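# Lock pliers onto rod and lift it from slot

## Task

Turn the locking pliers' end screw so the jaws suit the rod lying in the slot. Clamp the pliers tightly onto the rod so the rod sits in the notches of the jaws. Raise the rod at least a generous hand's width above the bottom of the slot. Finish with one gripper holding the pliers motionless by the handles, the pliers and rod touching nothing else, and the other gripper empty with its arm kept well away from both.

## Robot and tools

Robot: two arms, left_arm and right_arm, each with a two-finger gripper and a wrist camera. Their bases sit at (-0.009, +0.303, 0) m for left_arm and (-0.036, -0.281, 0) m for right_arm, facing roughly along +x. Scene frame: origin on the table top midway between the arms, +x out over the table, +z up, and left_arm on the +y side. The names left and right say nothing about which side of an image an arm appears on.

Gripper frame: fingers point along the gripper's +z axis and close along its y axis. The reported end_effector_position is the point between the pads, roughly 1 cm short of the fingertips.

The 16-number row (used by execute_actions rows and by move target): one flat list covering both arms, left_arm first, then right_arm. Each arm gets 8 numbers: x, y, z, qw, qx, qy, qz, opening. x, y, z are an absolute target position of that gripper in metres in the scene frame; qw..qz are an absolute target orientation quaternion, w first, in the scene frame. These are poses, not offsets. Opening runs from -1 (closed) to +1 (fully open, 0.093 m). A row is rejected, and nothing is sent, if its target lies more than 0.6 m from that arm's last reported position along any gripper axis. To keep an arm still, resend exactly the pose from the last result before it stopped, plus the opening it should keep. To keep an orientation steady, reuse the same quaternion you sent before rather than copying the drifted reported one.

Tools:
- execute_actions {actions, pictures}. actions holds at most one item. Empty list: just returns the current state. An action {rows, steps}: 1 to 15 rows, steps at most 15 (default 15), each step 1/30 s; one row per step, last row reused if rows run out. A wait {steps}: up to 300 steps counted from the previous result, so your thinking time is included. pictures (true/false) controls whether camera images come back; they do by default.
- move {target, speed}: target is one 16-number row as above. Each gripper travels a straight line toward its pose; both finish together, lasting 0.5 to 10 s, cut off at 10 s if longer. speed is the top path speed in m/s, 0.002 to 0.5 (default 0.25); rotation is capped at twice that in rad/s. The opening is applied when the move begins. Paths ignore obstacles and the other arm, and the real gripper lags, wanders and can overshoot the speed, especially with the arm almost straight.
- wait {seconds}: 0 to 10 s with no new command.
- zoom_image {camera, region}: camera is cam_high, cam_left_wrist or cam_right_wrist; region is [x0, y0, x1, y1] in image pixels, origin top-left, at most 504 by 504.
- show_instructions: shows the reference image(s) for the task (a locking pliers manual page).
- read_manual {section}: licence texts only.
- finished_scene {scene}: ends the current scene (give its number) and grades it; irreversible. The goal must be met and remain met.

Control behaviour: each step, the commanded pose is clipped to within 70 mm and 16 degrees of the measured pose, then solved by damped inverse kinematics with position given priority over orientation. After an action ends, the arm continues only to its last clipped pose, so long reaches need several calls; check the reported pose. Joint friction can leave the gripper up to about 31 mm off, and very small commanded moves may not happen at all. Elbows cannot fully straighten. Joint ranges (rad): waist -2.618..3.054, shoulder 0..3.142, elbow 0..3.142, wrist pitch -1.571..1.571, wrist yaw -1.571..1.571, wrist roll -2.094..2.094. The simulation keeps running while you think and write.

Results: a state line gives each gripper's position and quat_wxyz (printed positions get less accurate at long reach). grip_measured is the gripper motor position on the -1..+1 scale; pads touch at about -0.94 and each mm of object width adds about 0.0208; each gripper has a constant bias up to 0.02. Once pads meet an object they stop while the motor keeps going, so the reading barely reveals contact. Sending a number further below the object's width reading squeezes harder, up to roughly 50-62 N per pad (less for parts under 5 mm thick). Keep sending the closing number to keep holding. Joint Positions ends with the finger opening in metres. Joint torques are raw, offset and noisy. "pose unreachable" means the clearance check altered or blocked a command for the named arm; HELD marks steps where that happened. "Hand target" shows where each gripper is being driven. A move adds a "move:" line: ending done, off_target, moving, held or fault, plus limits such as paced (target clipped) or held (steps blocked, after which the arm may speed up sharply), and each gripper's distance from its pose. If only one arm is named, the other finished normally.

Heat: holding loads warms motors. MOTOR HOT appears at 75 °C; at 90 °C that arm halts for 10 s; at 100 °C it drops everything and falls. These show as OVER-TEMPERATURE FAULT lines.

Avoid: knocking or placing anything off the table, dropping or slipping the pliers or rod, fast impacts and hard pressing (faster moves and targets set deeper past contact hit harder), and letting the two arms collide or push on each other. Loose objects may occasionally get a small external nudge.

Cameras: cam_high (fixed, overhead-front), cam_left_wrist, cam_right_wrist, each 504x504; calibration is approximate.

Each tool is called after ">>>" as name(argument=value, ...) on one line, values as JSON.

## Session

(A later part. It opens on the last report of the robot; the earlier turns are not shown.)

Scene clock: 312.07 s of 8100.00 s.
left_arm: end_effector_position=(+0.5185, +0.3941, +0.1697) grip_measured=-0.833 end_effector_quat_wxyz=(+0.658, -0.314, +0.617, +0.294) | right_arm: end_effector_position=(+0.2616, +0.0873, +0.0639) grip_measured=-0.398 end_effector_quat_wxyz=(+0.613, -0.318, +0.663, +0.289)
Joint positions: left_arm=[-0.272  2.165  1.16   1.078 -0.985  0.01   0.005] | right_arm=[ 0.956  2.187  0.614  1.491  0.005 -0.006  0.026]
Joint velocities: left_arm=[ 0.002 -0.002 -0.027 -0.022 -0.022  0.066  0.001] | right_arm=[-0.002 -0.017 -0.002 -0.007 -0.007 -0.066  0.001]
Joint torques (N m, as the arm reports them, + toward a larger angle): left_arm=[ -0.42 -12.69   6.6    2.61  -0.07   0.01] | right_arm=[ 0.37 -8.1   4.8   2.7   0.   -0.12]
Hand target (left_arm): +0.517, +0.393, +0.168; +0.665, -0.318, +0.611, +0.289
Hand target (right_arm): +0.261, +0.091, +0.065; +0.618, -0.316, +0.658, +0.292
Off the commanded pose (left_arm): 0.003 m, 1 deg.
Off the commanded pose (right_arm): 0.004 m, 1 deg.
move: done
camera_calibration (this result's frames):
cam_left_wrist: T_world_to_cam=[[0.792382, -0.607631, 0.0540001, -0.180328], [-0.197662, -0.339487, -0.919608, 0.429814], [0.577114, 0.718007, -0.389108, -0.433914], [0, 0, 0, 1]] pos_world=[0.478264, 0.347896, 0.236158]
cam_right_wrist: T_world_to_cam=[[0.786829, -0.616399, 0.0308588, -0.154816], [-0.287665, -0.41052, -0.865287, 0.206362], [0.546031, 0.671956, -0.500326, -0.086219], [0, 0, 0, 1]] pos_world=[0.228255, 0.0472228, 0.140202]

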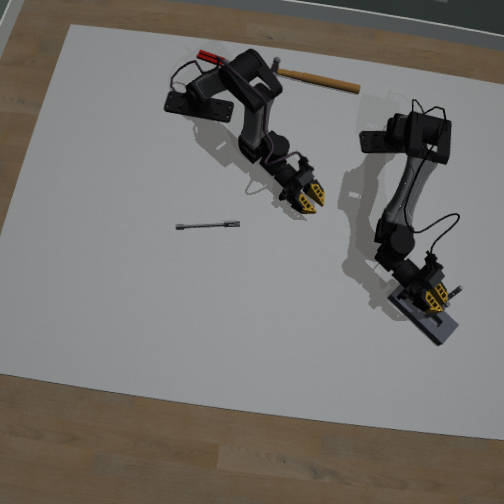

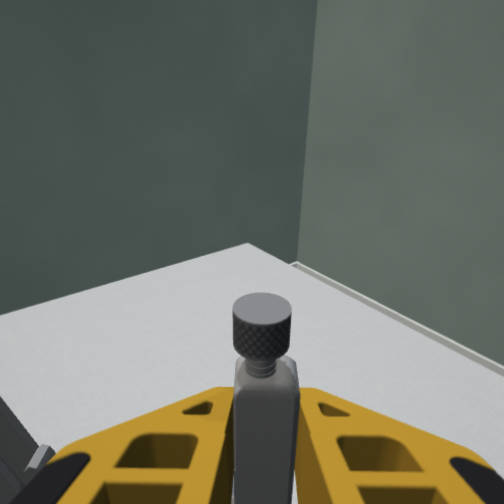

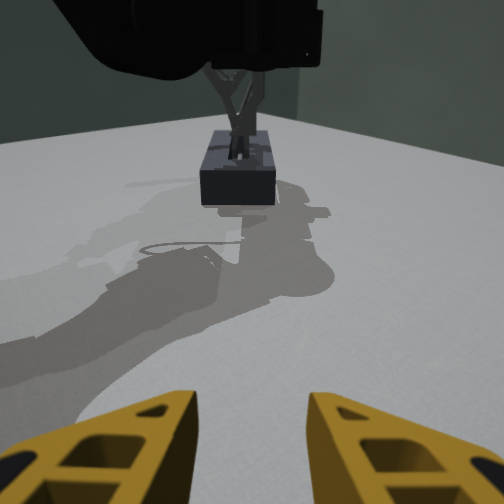

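Astride. Lower the remaining ~10 mm.

>>> move(target=[0.5165,0.393,0.151,0.66,-0.314,0.617,0.293,-0.9,0.2615,0.0913,0.065,0.618,-0.316,0.658,0.292,-0.4], speed=0.01)

>>> zoom_image(camera="cam_right_wrist", region=[180,80,320,220])

Scene clock: 316.17 s of 8100.00 s.
left_arm: end_effector_position=(+0.5192, +0.3944, +0.1594) grip_measured=-0.833 end_effector_quat_wxyz=(+0.658, -0.316, +0.616, +0.295) | right_arm: end_effector_position=(+0.2616, +0.0873, +0.0639) grip_measured=-0.398 end_effector_quat_wxyz=(+0.613, -0.318, +0.663, +0.289)
Joint positions: left_arm=[-0.272  2.197  1.16   1.112 -0.99   0.01   0.005] | right_arm=[ 0.956  2.187  0.614  1.491  0.005 -0.006  0.026]
Joint velocities: left_arm=[-0.002 -0.012  0.007 -0.022  0.007 -0.022 -0.001] | right_arm=[-0.012 -0.002 -0.002 -0.066 -0.037  0.007  0.   ]
Joint torques (N m, as the arm reports them, + toward a larger angle): left_arm=[ -0.47 -12.37   5.57   2.53   0.01   0.04] | right_arm=[ 0.43 -8.11  4.76  2.7   0.   -0.13]
Hand target (left_arm): +0.517, +0.393, +0.151; +0.659, -0.314, +0.617, +0.293
Hand target (right_arm): +0.261, +0.091, +0.065; +0.618, -0.316, +0.658, +0.292
Off the commanded pose (left_arm): 0.009 m, 0 deg.
Off the commanded pose (right_arm): 0.004 m, 1 deg.
move: done
camera_calibration (this result's frames):
cam_left_wrist: T_world_to_cam=[[0.794836, -0.604285, 0.0554561, -0.182926], [-0.194868, -0.340723, -0.919747, 0.419575], [0.574684, 0.720241, -0.388575, -0.438277], [0, 0, 0, 1]] pos_world=[0.479029, 0.348085, 0.225744]
cam_right_wrist: T_world_to_cam=[[0.786829, -0.616399, 0.0308588, -0.154816], [-0.287665, -0.41052, -0.865287, 0.206362], [0.546031, 0.671956, -0.500326, -0.086219], [0, 0, 0, 1]] pos_world=[0.228255, 0.0472228, 0.140202]

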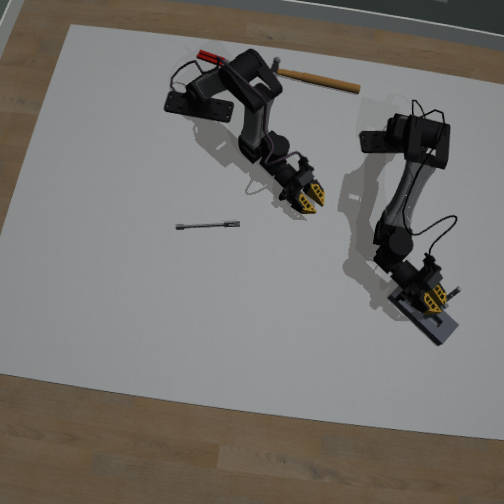

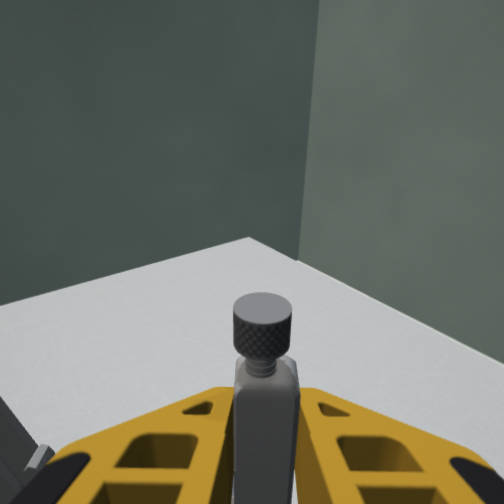

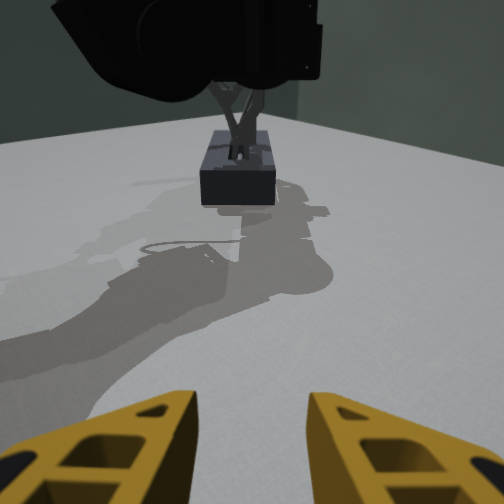

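Region (180, 80, 320, 220) of cam_right_wrist's 504x504 image, scaled by 3.600, with more detail than that image has.

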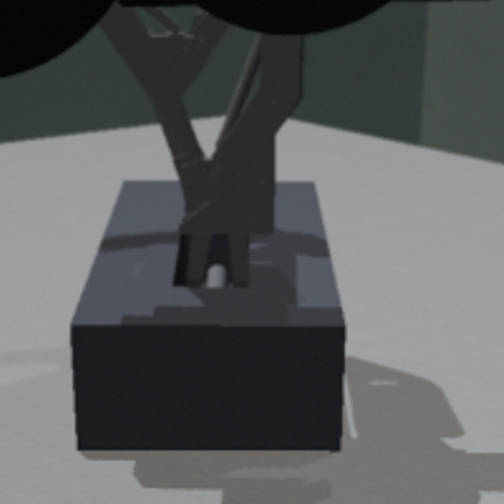

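>>> execute_actions(actions=[{"rows":[[0.519,0.3944,0.159,0.66,-0.314,0.617,0.293,-0.3,0.2615,0.0913,0.065,0.618,-0.316,0.658,0.292,-0.4]],"steps":10}], pictures=false)

>>> move(target=[0.484,0.357,0.16,0.648,-0.31,0.63,0.298,-0.3,0.2615,0.0913,0.065,0.618,-0.316,0.658,0.292,-0.4], speed=0.06)

>>> move(target=[0.459,0.381,0.136,0.638,-0.304,0.638,0.304,1.0,0.2615,0.0913,0.065,0.618,-0.316,0.658,0.292,-0.4], speed=0.06)

>>> move(target=[0.488,0.402,0.136,0.638,-0.304,0.638,0.304,1.0,0.2615,0.0913,0.065,0.618,-0.316,0.658,0.292,-0.4], speed=0.05)

Scene clock: 321.07 s of 8100.00 s.
left_arm: end_effector_position=(+0.5195, +0.3941, +0.1596) grip_measured=-0.301 end_effector_quat_wxyz=(+0.659, -0.315, +0.616, +0.294) | right_arm: end_effector_position=(+0.2616, +0.0873, +0.0639) grip_measured=-0.398 end_effector_quat_wxyz=(+0.613, -0.318, +0.663, +0.289)
Joint positions: left_arm=[-0.272  2.197  1.16   1.113 -0.987  0.01   0.031] | right_arm=[ 0.956  2.187  0.614  1.491  0.005 -0.006  0.026]
Joint velocities: left_arm=[-0.012  0.002  0.017  0.066 -0.007  0.081 -0.001] | right_arm=[ 0.002 -0.022 -0.012  0.022 -0.007  0.037 -0.   ]
Joint torques (N m, as the arm reports them, + toward a larger angle): left_arm=[ -0.15 -13.98   6.98   2.2   -0.02   0.04] | right_arm=[ 0.38 -8.12  4.8   2.7   0.01 -0.13]
Hand target (left_arm): +0.519, +0.394, +0.159; +0.660, -0.314, +0.617, +0.293
Hand target (right_arm): +0.261, +0.091, +0.065; +0.618, -0.316, +0.658, +0.292
Off the commanded pose (left_arm): 0.001 m, 0 deg.
Off the commanded pose (right_arm): 0.004 m, 1 deg.
Steps of this call (steps 1 to 137: nothing new was sent; steps 138 to 147: all 10 steps of this action). Readings (end_effector_position):
138: left_arm (+0.5192, +0.3944, +0.1594) | right_arm (+0.2616, +0.0873, +0.0639)
139: left_arm (+0.5193, +0.3943, +0.1594) | right_arm (+0.2616, +0.0873, +0.0639)
141: left_arm (+0.5194, +0.3943, +0.1596) | right_arm (+0.2616, +0.0873, +0.0639)
145: left_arm (+0.5195, +0.3941, +0.1596) | right_arm (+0.2616, +0.0873, +0.0639)
147: the state above

Scene clock: 322.47 s of 8100.00 s.
left_arm: end_effector_position=(+0.4912, +0.3576, +0.1633) grip_measured=-0.301 end_effector_quat_wxyz=(+0.652, -0.312, +0.625, +0.294) | right_arm: end_effector_position=(+0.2616, +0.0873, +0.0639) grip_measured=-0.398 end_effector_quat_wxyz=(+0.613, -0.318, +0.663, +0.289)
Joint positions: left_arm=[-0.368  2.108  1.046  1.113 -1.077  0.006  0.031] | right_arm=[ 0.956  2.187  0.614  1.491  0.005 -0.006  0.026]
Joint velocities: left_arm=[-0.007 -0.002 -0.017  0.007 -0.007  0.066 -0.001] | right_arm=[ 0.002  0.002 -0.017 -0.051 -0.007 -0.022  0.   ]
Joint torques (N m, as the arm reports them, + toward a larger angle): left_arm=[ -0.76 -13.91   4.71   1.97  -0.17  -0.06] | right_arm=[ 0.42 -8.12  4.78  2.7   0.   -0.12]
Hand target (left_arm): +0.485, +0.356, +0.159; +0.647, -0.310, +0.630, +0.297
Hand target (right_arm): +0.261, +0.091, +0.065; +0.618, -0.316, +0.658, +0.292
Off the commanded pose (left_arm): 0.008 m, 1 deg.
Off the commanded pose (right_arm): 0.004 m, 1 deg.
move: done
camera_calibration (this result's frames):
cam_left_wrist: T_world_to_cam=[[0.790337, -0.61125, 0.0417193, -0.176158], [-0.217136, -0.343125, -0.913847, 0.41605], [0.572904, 0.713189, -0.403909, -0.388245], [0, 0, 0, 1]] pos_world=[0.451991, 0.311973, 0.23074]
cam_right_wrist: T_world_to_cam=[[0.786829, -0.616399, 0.0308588, -0.154816], [-0.287665, -0.41052, -0.865287, 0.206362], [0.546031, 0.671956, -0.500326, -0.086219], [0, 0, 0, 1]] pos_world=[0.228255, 0.0472228, 0.140202]

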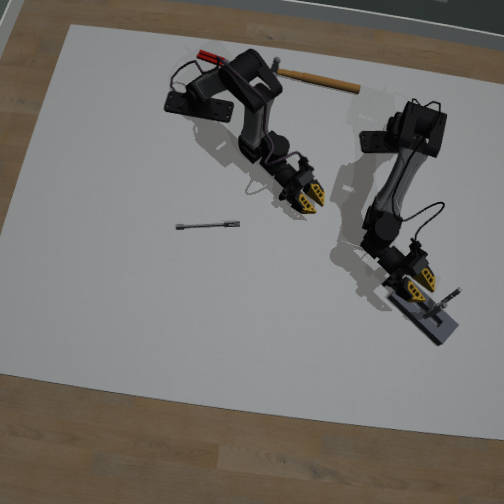

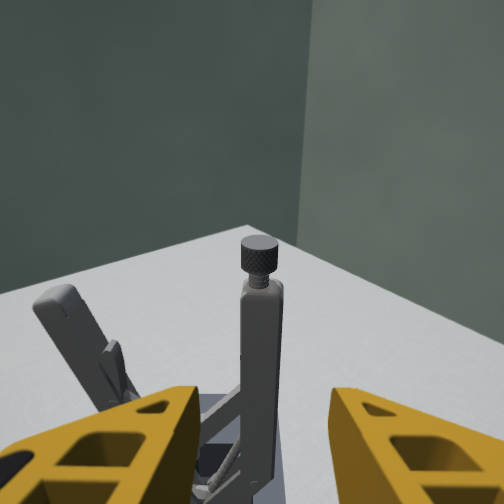

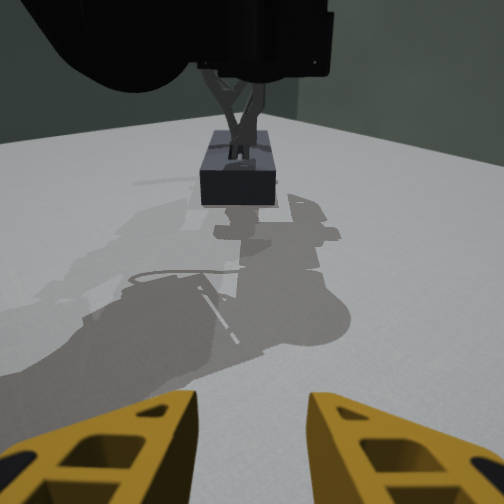

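Scene clock: 323.63 s of 8100.00 s.
left_arm: end_effector_position=(+0.4651, +0.3766, +0.1355) grip_measured=+1.000 end_effector_quat_wxyz=(+0.638, -0.302, +0.639, +0.305) | right_arm: end_effector_position=(+0.2616, +0.0873, +0.0639) grip_measured=-0.398 end_effector_quat_wxyz=(+0.613, -0.318, +0.663, +0.289)
Joint positions: left_arm=[-0.332  2.099  0.901  1.2   -1.043  0.006  0.093] | right_arm=[ 0.956  2.187  0.614  1.491  0.005 -0.006  0.026]
Joint velocities: left_arm=[-0.002  0.002 -0.012 -0.051  0.007  0.022  0.   ] | right_arm=[-0.002 -0.012 -0.002  0.007 -0.037 -0.007  0.   ]
Joint torques (N m, as the arm reports them, + toward a larger angle): left_arm=[  0.35 -13.2    3.99   2.25  -0.05  -0.02] | right_arm=[ 0.43 -8.09  4.75  2.69 -0.01 -0.12]
Hand target (left_arm): +0.459, +0.381, +0.136; +0.639, -0.304, +0.638, +0.305
Hand target (right_arm): +0.261, +0.091, +0.065; +0.618, -0.316, +0.658, +0.292
Off the commanded pose (left_arm): 0.008 m, 0 deg.
Off the commanded pose (right_arm): 0.004 m, 1 deg.
move: done
camera_calibration (this result's frames):
cam_left_wrist: T_world_to_cam=[[0.792691, -0.609622, -0.0015679, -0.138618], [-0.259636, -0.335275, -0.905638, 0.407217], [0.551571, 0.718298, -0.424049, -0.38731], [0, 0, 0, 1]] pos_world=[0.429239, 0.330229, 0.204336]
cam_right_wrist: T_world_to_cam=[[0.786829, -0.616399, 0.0308588, -0.154816], [-0.287665, -0.41052, -0.865287, 0.206362], [0.546031, 0.671956, -0.500326, -0.086219], [0, 0, 0, 1]] pos_world=[0.228255, 0.0472228, 0.140202]

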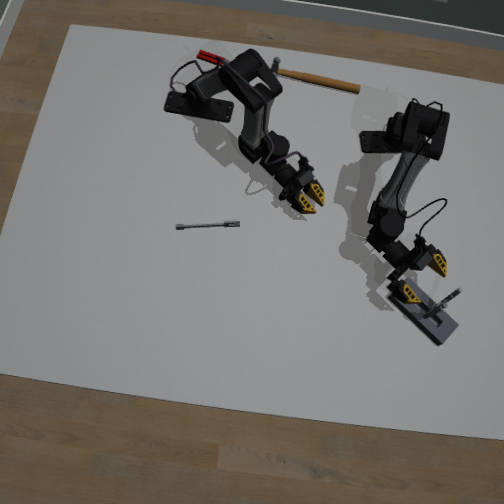

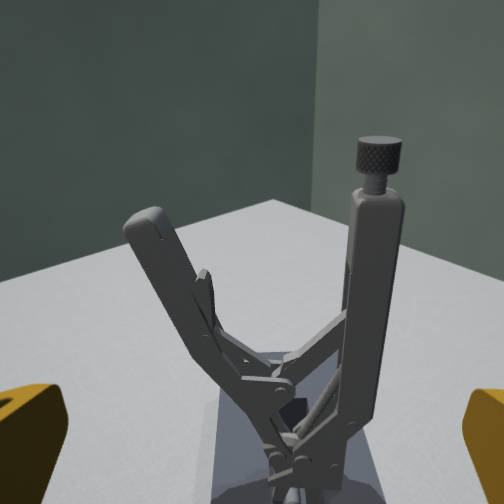

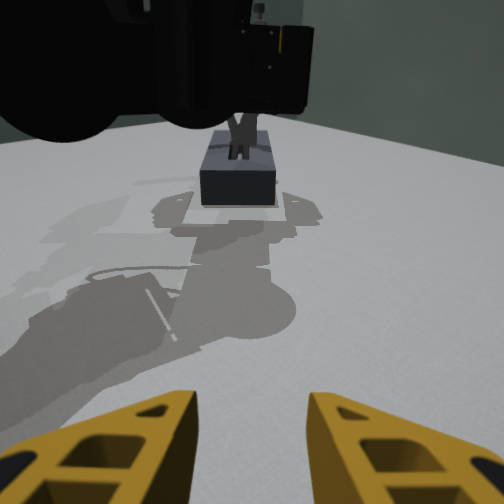

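Scene clock: 324.63 s of 8100.00 s.
left_arm: end_effector_position=(+0.4815, +0.4001, +0.1396) grip_measured=+1.000 end_effector_quat_wxyz=(+0.641, -0.304, +0.636, +0.304) | right_arm: end_effector_position=(+0.2616, +0.0873, +0.0639) grip_measured=-0.398 end_effector_quat_wxyz=(+0.613, -0.318, +0.663, +0.289)
Joint positions: left_arm=[-0.265  2.124  0.965  1.17  -0.978  0.006  0.093] | right_arm=[ 0.956  2.187  0.614  1.491  0.005 -0.006  0.026]
Joint velocities: left_arm=[ 0.012 -0.002  0.012  0.066 -0.022  0.007  0.   ] | right_arm=[-0.017 -0.012  0.002  0.051 -0.022  0.037 -0.   ]
Joint torques (N m, as the arm reports them, + toward a larger angle): left_arm=[  0.23 -10.52   9.4    2.03  -0.05   0.02] | right_arm=[ 0.42 -8.14  4.73  2.69  0.01 -0.13]
Hand target (left_arm): +0.487, +0.402, +0.137; +0.639, -0.303, +0.638, +0.305
Hand target (right_arm): +0.261, +0.091, +0.065; +0.618, -0.316, +0.658, +0.292
Off the commanded pose (left_arm): 0.008 m, 0 deg.
Off the commanded pose (right_arm): 0.004 m, 1 deg.
move: done
camera_calibration (this result's frames):
cam_left_wrist: T_world_to_cam=[[0.7936, -0.60841, 0.0060911, -0.139319], [-0.25084, -0.336279, -0.907742, 0.419526], [0.554327, 0.718856, -0.419485, -0.413665], [0, 0, 0, 1]] pos_world=[0.445103, 0.353681, 0.208144]
cam_right_wrist: T_world_to_cam=[[0.786829, -0.616399, 0.0308588, -0.154816], [-0.287665, -0.41052, -0.865287, 0.206362], [0.546031, 0.671956, -0.500326, -0.086219], [0, 0, 0, 1]] pos_world=[0.228255, 0.0472228, 0.140202]

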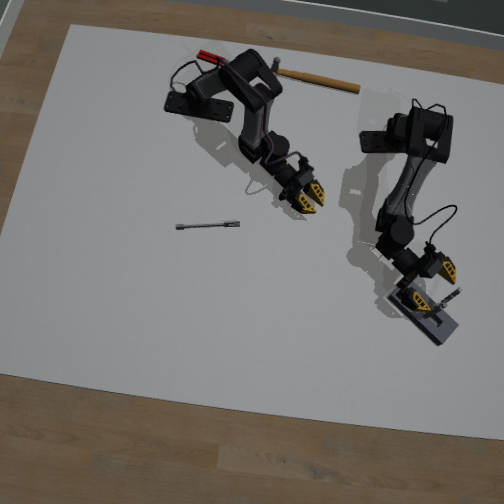

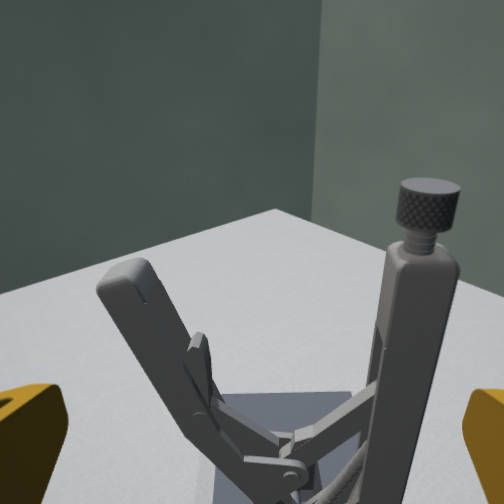

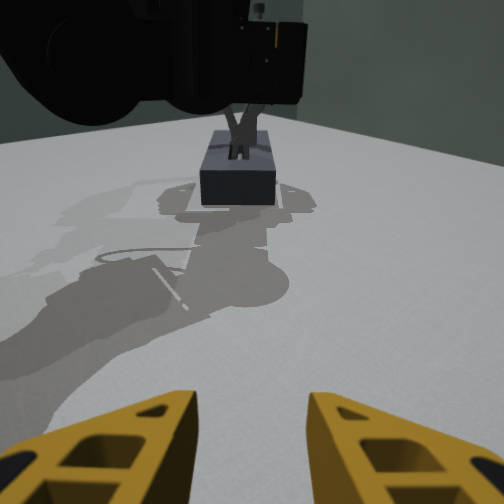

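>>> move(target=[0.504,0.413,0.136,0.638,-0.304,0.638,0.304,1.0,0.2615,0.0913,0.065,0.618,-0.316,0.658,0.292,-0.4], speed=0.04)

>>> move(target=[0.504,0.413,0.136,0.638,-0.304,0.638,0.304,0.55,0.2615,0.0913,0.065,0.618,-0.316,0.658,0.292,-0.4], speed=0.04)

Scene clock: 328.83 s of 8100.00 s.
left_arm: end_effector_position=(+0.4981, +0.4101, +0.1394) grip_measured=+1.000 end_effector_quat_wxyz=(+0.640, -0.303, +0.637, +0.304) | right_arm: end_effector_position=(+0.2616, +0.0873, +0.0639) grip_measured=-0.398 end_effector_quat_wxyz=(+0.613, -0.318, +0.663, +0.289)
Joint positions: left_arm=[-0.236  2.162  1.039  1.132 -0.947  0.006  0.093] | right_arm=[ 0.956  2.187  0.614  1.491  0.005 -0.006  0.026]
Joint velocities: left_arm=[-0.002  0.007  0.007  0.007  0.037 -0.007  0.   ] | right_arm=[ 0.002 -0.017 -0.012  0.007 -0.022  0.037 -0.001]
Joint torques (N m, as the arm reports them, + toward a larger angle): left_arm=[  0.25 -11.11   9.48   2.06  -0.07   0.01] | right_arm=[ 0.45 -8.09  4.74  2.69  0.01 -0.13]
Hand target (left_arm): +0.503, +0.413, +0.136; +0.638, -0.304, +0.638, +0.305
Hand target (right_arm): +0.261, +0.091, +0.065; +0.618, -0.316, +0.658, +0.292
Off the commanded pose (left_arm): 0.007 m, 0 deg.
Off the commanded pose (right_arm): 0.004 m, 1 deg.
move: done
camera_calibration (this result's frames):
cam_left_wrist: T_world_to_cam=[[0.79245, -0.609923, 0.00400531, -0.144924], [-0.25353, -0.33536, -0.907335, 0.427704], [0.554748, 0.718002, -0.42039, -0.429938], [0, 0, 0, 1]] pos_world=[0.461788, 0.363739, 0.207909]
cam_right_wrist: T_world_to_cam=[[0.786829, -0.616399, 0.0308588, -0.154816], [-0.287665, -0.41052, -0.865287, 0.206362], [0.546031, 0.671956, -0.500326, -0.086219], [0, 0, 0, 1]] pos_world=[0.228255, 0.0472228, 0.140202]

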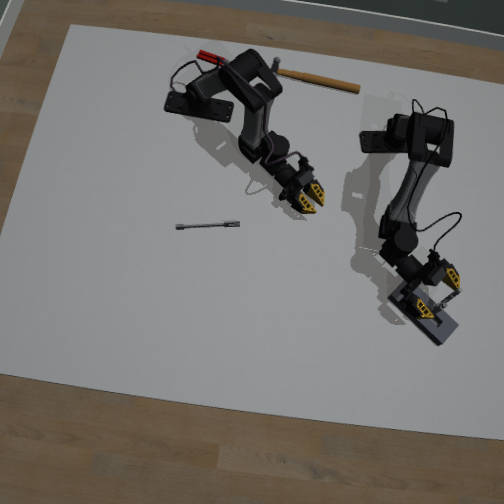

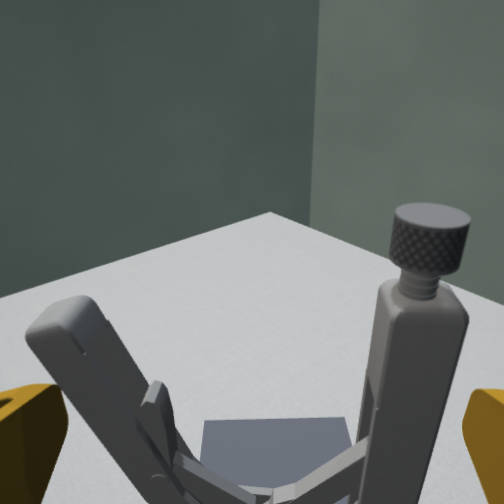

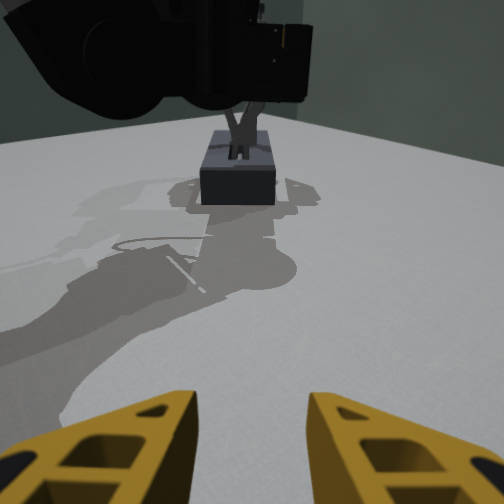

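Scene clock: 329.53 s of 8100.00 s.
left_arm: end_effector_position=(+0.4982, +0.4100, +0.1394) grip_measured=+0.556 end_effector_quat_wxyz=(+0.641, -0.303, +0.637, +0.304) | right_arm: end_effector_position=(+0.2616, +0.0873, +0.0639) grip_measured=-0.398 end_effector_quat_wxyz=(+0.613, -0.318, +0.663, +0.289)
Joint positions: left_arm=[-0.236  2.162  1.039  1.132 -0.947  0.006  0.072] | right_arm=[ 0.956  2.187  0.614  1.491  0.005 -0.006  0.026]
Joint velocities: left_arm=[-0.002 -0.002  0.007 -0.066 -0.037 -0.066  0.001] | right_arm=[ 0.002  0.002  0.002 -0.022 -0.081 -0.051 -0.001]
Joint torques (N m, as the arm reports them, + toward a larger angle): left_arm=[  0.19 -11.06   9.88   2.03  -0.08  -0.04] | right_arm=[ 0.43 -8.13  4.74  2.69  0.   -0.14]
Hand target (left_arm): +0.504, +0.413, +0.136; +0.639, -0.304, +0.638, +0.304
Hand target (right_arm): +0.261, +0.091, +0.065; +0.618, -0.316, +0.658, +0.292
Off the commanded pose (left_arm): 0.007 m, 0 deg.
Off the commanded pose (right_arm): 0.004 m, 1 deg.
move: done
camera_calibration (this result's frames):
cam_left_wrist: T_world_to_cam=[[0.791982, -0.610528, 0.00438277, -0.144623], [-0.253518, -0.335379, -0.907331, 0.427704], [0.555421, 0.717479, -0.420394, -0.430056], [0, 0, 0, 1]] pos_world=[0.461832, 0.363702, 0.20791]
cam_right_wrist: T_world_to_cam=[[0.786829, -0.616399, 0.0308588, -0.154816], [-0.287665, -0.41052, -0.865287, 0.206362], [0.546031, 0.671956, -0.500326, -0.086219], [0, 0, 0, 1]] pos_world=[0.228255, 0.0472228, 0.140202]

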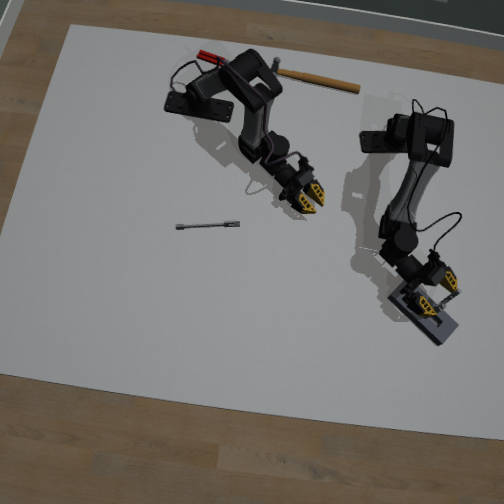

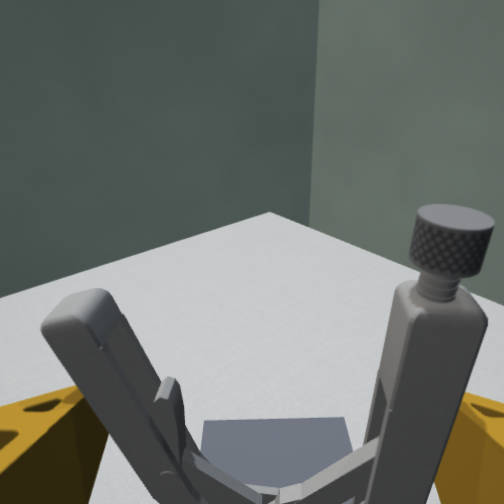

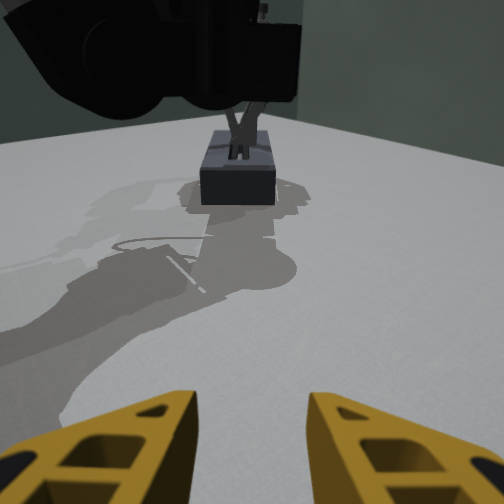

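>>> move(target=[0.507,0.409,0.136,0.638,-0.304,0.638,0.304,0.40,0.2615,0.0913,0.065,0.618,-0.316,0.658,0.292,-0.4], speed=0.01)

Scene clock: 333.63 s of 8100.00 s.
left_arm: end_effector_position=(+0.5004, +0.4106, +0.1395) grip_measured=+0.412 end_effector_quat_wxyz=(+0.639, -0.305, +0.636, +0.306) | right_arm: end_effector_position=(+0.2616, +0.0873, +0.0639) grip_measured=-0.398 end_effector_quat_wxyz=(+0.613, -0.318, +0.663, +0.289)
Joint positions: left_arm=[-0.236  2.169  1.054  1.122 -0.953  0.005  0.065] | right_arm=[ 0.956  2.187  0.614  1.491  0.005 -0.006  0.026]
Joint velocities: left_arm=[-0.007 -0.012 -0.002 -0.022  0.037  0.037 -0.   ] | right_arm=[-0.002 -0.012 -0.017 -0.081 -0.022 -0.037 -0.   ]
Joint torques (N m, as the arm reports them, + toward a larger angle): left_arm=[ -0.37 -11.16   9.94   2.04  -0.04  -0.01] | right_arm=[ 0.34 -8.11  4.78  2.7   0.   -0.12]
Hand target (left_arm): +0.507, +0.409, +0.136; +0.638, -0.304, +0.638, +0.304
Hand target (right_arm): +0.261, +0.091, +0.065; +0.618, -0.316, +0.658, +0.292
Off the commanded pose (left_arm): 0.008 m, 0 deg.
Off the commanded pose (right_arm): 0.004 m, 1 deg.
move: done
camera_calibration (this result's frames):
cam_left_wrist: T_world_to_cam=[[0.796155, -0.605078, 0.00429372, -0.150365], [-0.251787, -0.337734, -0.906939, 0.42866], [0.550219, 0.720983, -0.421239, -0.430317], [0, 0, 0, 1]] pos_world=[0.464414, 0.364042, 0.208148]
cam_right_wrist: T_world_to_cam=[[0.786829, -0.616399, 0.0308588, -0.154816], [-0.287665, -0.41052, -0.865287, 0.206362], [0.546031, 0.671956, -0.500326, -0.086219], [0, 0, 0, 1]] pos_world=[0.228255, 0.0472228, 0.140202]

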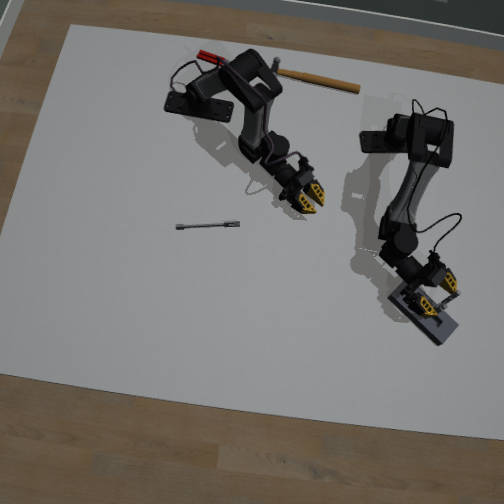

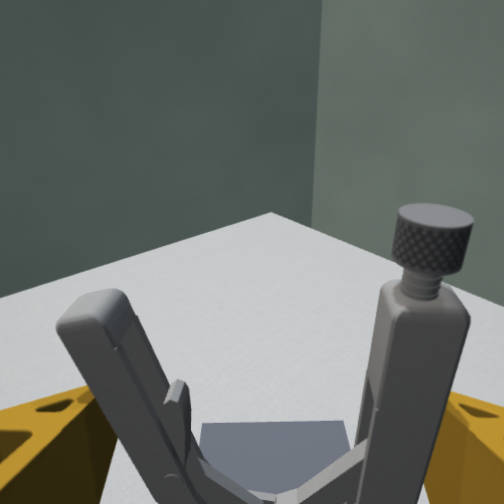

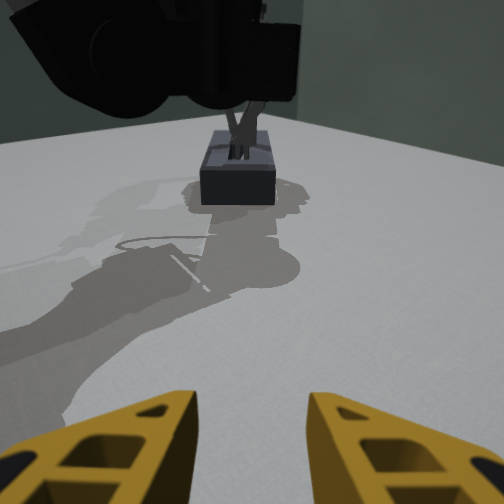

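>>> move(target=[0.507,0.409,0.136,0.638,-0.304,0.638,0.304,0.33,0.2615,0.0913,0.065,0.618,-0.316,0.658,0.292,-0.4], speed=0.01)

>>> zoom_image(camera="cam_right_wrist", region=[180,80,320,220])

Scene clock: 338.93 s of 8100.00 s.
left_arm: end_effector_position=(+0.5004, +0.4106, +0.1395) grip_measured=+0.348 end_effector_quat_wxyz=(+0.639, -0.305, +0.636, +0.306) | right_arm: end_effector_position=(+0.2616, +0.0873, +0.0639) grip_measured=-0.398 end_effector_quat_wxyz=(+0.613, -0.318, +0.663, +0.289)
Joint positions: left_arm=[-0.236  2.169  1.054  1.122 -0.953  0.005  0.062] | right_arm=[ 0.956  2.187  0.614  1.491  0.005 -0.006  0.026]
Joint velocities: left_arm=[-0.007 -0.007 -0.002 -0.037 -0.007 -0.007 -0.001] | right_arm=[-0.002  0.007  0.022 -0.022  0.037  0.037  0.001]
Joint torques (N m, as the arm reports them, + toward a larger angle): left_arm=[ -0.39 -11.15   9.92   2.05  -0.06  -0.02] | right_arm=[ 0.4  -8.13  4.78  2.69 -0.01 -0.15]
Hand target (left_arm): +0.507, +0.409, +0.136; +0.638, -0.304, +0.638, +0.304
Hand target (right_arm): +0.261, +0.091, +0.065; +0.618, -0.316, +0.658, +0.292
Off the commanded pose (left_arm): 0.008 m, 0 deg.
Off the commanded pose (right_arm): 0.004 m, 1 deg.
move: done
camera_calibration (this result's frames):
cam_left_wrist: T_world_to_cam=[[0.796155, -0.605078, 0.00429372, -0.150365], [-0.251787, -0.337734, -0.906939, 0.42866], [0.550219, 0.720983, -0.421239, -0.430317], [0, 0, 0, 1]] pos_world=[0.464414, 0.364042, 0.208148]
cam_right_wrist: T_world_to_cam=[[0.786829, -0.616399, 0.0308588, -0.154816], [-0.287665, -0.41052, -0.865287, 0.206362], [0.546031, 0.671956, -0.500326, -0.086219], [0, 0, 0, 1]] pos_world=[0.228255, 0.0472228, 0.140202]

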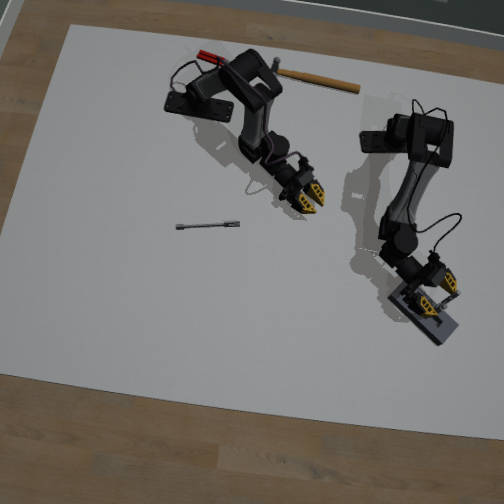

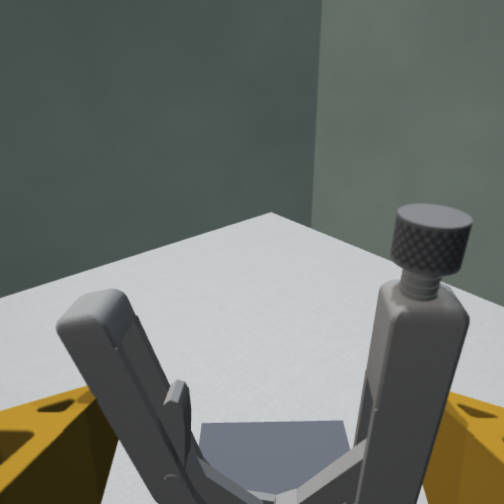

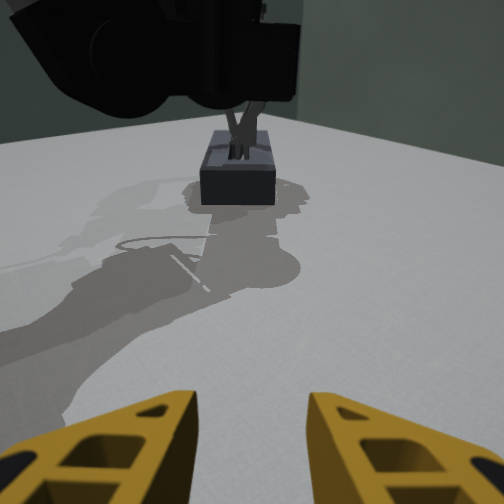

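Region (180, 80, 320, 220) of cam_right_wrist's 504x504 image, scaled by 3.600, with more detail than that image has.

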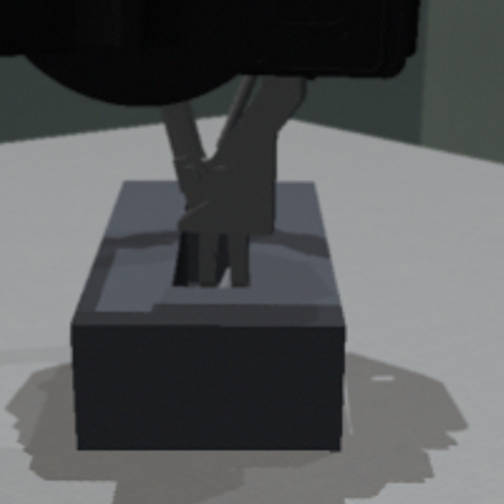

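>>> move(target=[0.5004,0.4106,0.139,0.638,-0.304,0.638,0.304,0.6,0.2615,0.0913,0.065,0.618,-0.316,0.658,0.292,-0.4], speed=0.01)

>>> move(target=[0.462,0.375,0.14,0.638,-0.304,0.638,0.304,1.0,0.22,-0.1,0.2,0.3,-0.3,0.9,0,-0.4], speed=0.1)

>>> move(target=[0.497,0.355,0.158,0.648,-0.31,0.63,0.298,-0.3,0.25,-0.1,0.25,0,-0.3,0.954,0,-0.4], speed=0.08)

Scene clock: 345.60 s of 8100.00 s.
left_arm: end_effector_position=(+0.4997, +0.4112, +0.1395) grip_measured=+0.600 end_effector_quat_wxyz=(+0.638, -0.307, +0.635, +0.308) | right_arm: end_effector_position=(+0.2616, +0.0873, +0.0639) grip_measured=-0.398 end_effector_quat_wxyz=(+0.613, -0.318, +0.663, +0.289)
Joint positions: left_arm=[-0.236  2.169  1.054  1.121 -0.959  0.005  0.074] | right_arm=[ 0.956  2.187  0.614  1.491  0.005 -0.006  0.026]
Joint velocities: left_arm=[ 0.002 -0.007  0.012 -0.066 -0.066  0.007  0.   ] | right_arm=[ 0.002  0.002  0.002 -0.022 -0.007  0.022  0.001]
Joint torques (N m, as the arm reports them, + toward a larger angle): left_arm=[ -0.36 -13.47   6.97   2.11   0.01  -0.03] | right_arm=[ 0.37 -8.11  4.77  2.69  0.   -0.12]
Hand target (left_arm): +0.500, +0.410, +0.139; +0.638, -0.304, +0.638, +0.304
Hand target (right_arm): +0.261, +0.091, +0.065; +0.618, -0.316, +0.658, +0.292
Off the commanded pose (left_arm): 0.001 m, 1 deg.
Off the commanded pose (right_arm): 0.004 m, 1 deg.
move: done
camera_calibration (this result's frames):
cam_left_wrist: T_world_to_cam=[[0.799606, -0.600512, 0.00399939, -0.152963], [-0.250198, -0.339188, -0.906837, 0.428399], [0.545923, 0.724111, -0.421463, -0.429475], [0, 0, 0, 1]] pos_world=[0.463954, 0.364439, 0.208092]
cam_right_wrist: T_world_to_cam=[[0.786829, -0.616399, 0.0308588, -0.154816], [-0.287665, -0.41052, -0.865287, 0.206362], [0.546031, 0.671956, -0.500326, -0.086219], [0, 0, 0, 1]] pos_world=[0.228255, 0.0472228, 0.140202]

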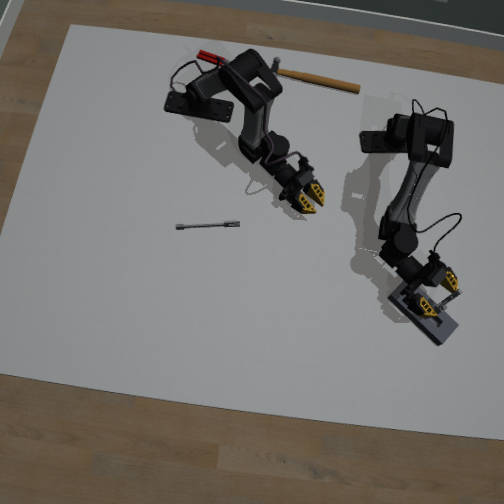

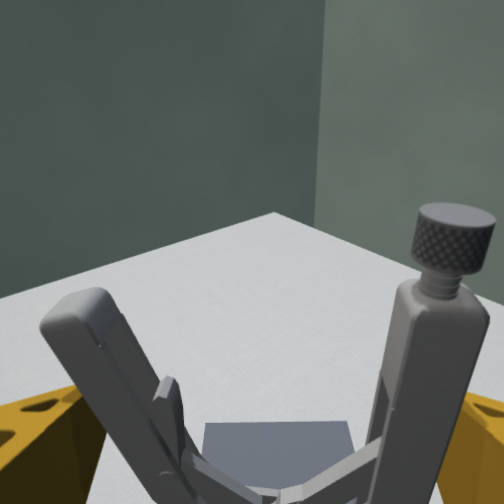

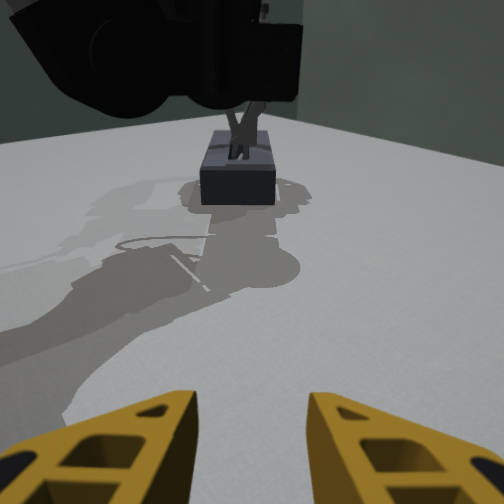

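Scene clock: 351.10 s of 8100.00 s.
left_arm: end_effector_position=(+0.4688, +0.3773, +0.1400) grip_measured=+1.000 end_effector_quat_wxyz=(+0.637, -0.304, +0.638, +0.306) | right_arm: end_effector_position=(+0.2191, -0.0982, +0.1985) grip_measured=-0.399 end_effector_quat_wxyz=(+0.301, -0.314, +0.900, +0.005)
Joint positions: left_arm=[-0.329  2.092  0.922  1.169 -1.046  0.002  0.093] | right_arm=[ 0.801  1.231  1.134 -0.898  0.219  0.003  0.026]
Joint velocities: left_arm=[-0.012  0.007  0.007 -0.037 -0.022 -0.007  0.   ] | right_arm=[ 0.017  0.002 -0.012  0.051 -0.037 -0.051  0.001]
Joint torques (N m, as the arm reports them, + toward a larger angle): left_arm=[ -1.   -13.27   3.97   2.25  -0.19  -0.04] | right_arm=[-0.89 -3.27  9.    1.54  0.1  -0.05]
Hand target (left_arm): +0.463, +0.374, +0.139; +0.638, -0.305, +0.639, +0.303
Hand target (right_arm): +0.222, -0.100, +0.201; +0.300, -0.307, +0.903, +0.000
Off the commanded pose (left_arm): 0.007 m, 0 deg.
Off the commanded pose (right_arm): 0.002 m, 2 deg.
move: done
camera_calibration (this result's frames):
cam_left_wrist: T_world_to_cam=[[0.795703, -0.605686, -0.000386877, -0.144184], [-0.258084, -0.338473, -0.904892, 0.412863], [0.54795, 0.720125, -0.425642, -0.386738], [0, 0, 0, 1]] pos_world=[0.433194, 0.330912, 0.208928]
cam_right_wrist: T_world_to_cam=[[0.592219, -0.784998, 0.181809, -0.243844], [-0.775118, -0.616643, -0.137636, 0.176568], [0.220155, -0.0594128, -0.973654, 0.22252], [0, 0, 0, 1]] pos_world=[0.232281, -0.0693168, 0.285292]

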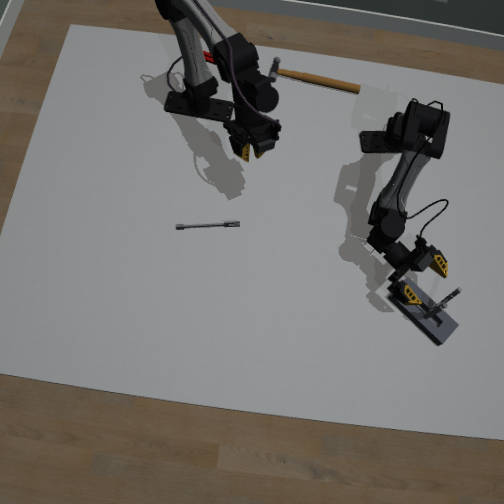

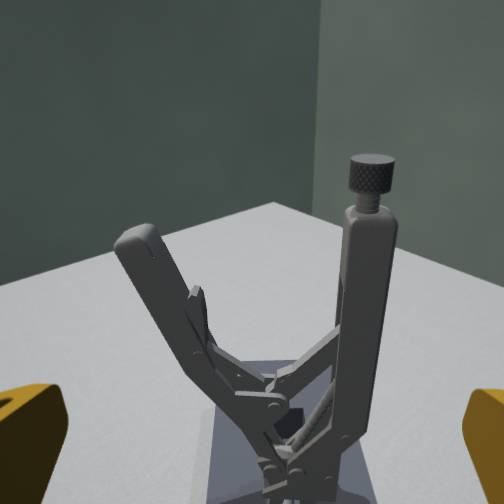

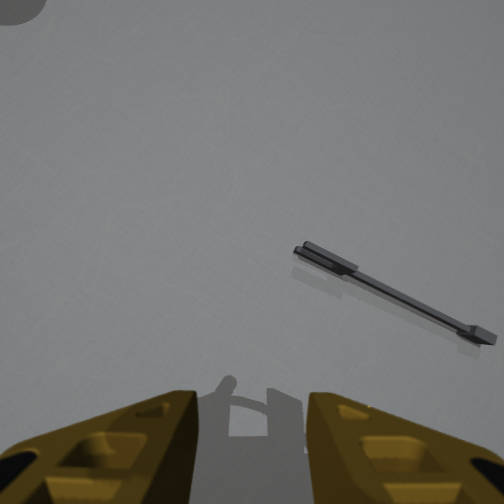

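Scene clock: 355.20 s of 8100.00 s.
left_arm: end_effector_position=(+0.4914, +0.3604, +0.1612) grip_measured=-0.299 end_effector_quat_wxyz=(+0.649, -0.312, +0.627, +0.297) | right_arm: end_effector_position=(+0.2485, -0.0993, +0.2499) grip_measured=-0.399 end_effector_quat_wxyz=(+0.109, -0.299, +0.947, +0.028)
Joint positions: left_arm=[-0.362  2.111  1.048  1.102 -1.077  0.002  0.031] | right_arm=[ 0.633  1.711  1.927 -1.561  0.003 -0.042  0.026]
Joint velocities: left_arm=[-0.002  0.002 -0.002 -0.037 -0.051  0.022 -0.001] | right_arm=[-0.022 -0.007 -0.002 -0.007  0.022 -0.022  0.   ]
Joint torques (N m, as the arm reports them, + toward a larger angle): left_arm=[ -0.96 -10.83   9.88   1.94  -0.15   0.03] | right_arm=[-0.87 -6.29  7.82  0.8  -0.07 -0.16]
Hand target (left_arm): +0.496, +0.355, +0.158; +0.647, -0.310, +0.630, +0.298
Hand target (right_arm): +0.250, -0.099, +0.250; +0.104, -0.300, +0.948, +0.031
Off the commanded pose (left_arm): 0.008 m, 0 deg.
Off the commanded pose (right_arm): 0.002 m, 13 deg.
joint sent to its limit (right arm) — the command would take joint 4 (wrist pitch) past its lower limit, so that joint was sent only as far as its limit.
move: off_target (right_arm)
camera_calibration (this result's frames):
cam_left_wrist: T_world_to_cam=[[0.794063, -0.606766, 0.0360392, -0.17707], [-0.222145, -0.344885, -0.911979, 0.417939], [0.565787, 0.716163, -0.40865, -0.387978], [0, 0, 0, 1]] pos_world=[0.452961, 0.314556, 0.228986]
cam_right_wrist: T_world_to_cam=[[0.596251, -0.802792, 0.00302453, -0.229503], [-0.784536, -0.581884, 0.214275, 0.123649], [-0.170259, -0.130135, -0.976769, 0.356844], [0, 0, 0, 1]] pos_world=[0.294604, -0.0658562, 0.322753]

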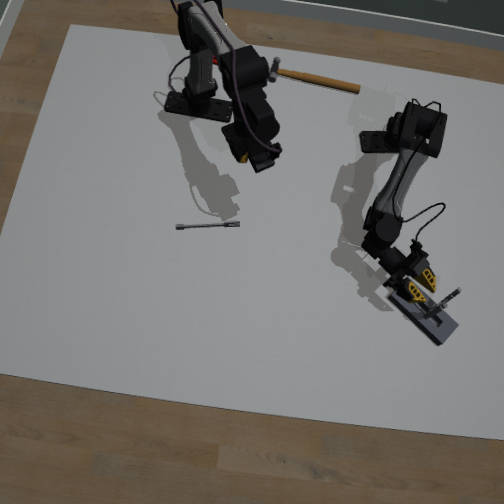

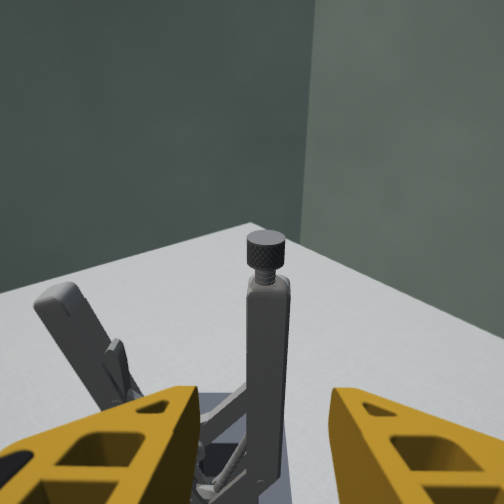

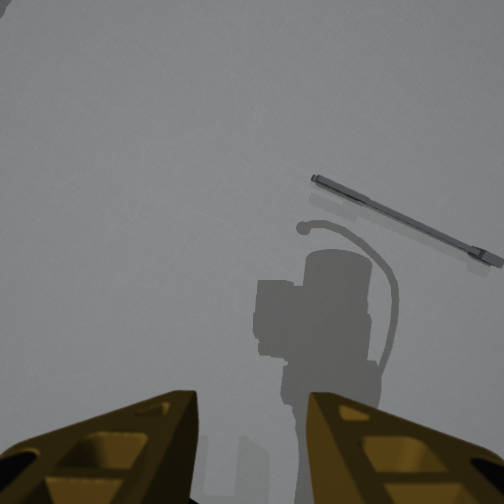

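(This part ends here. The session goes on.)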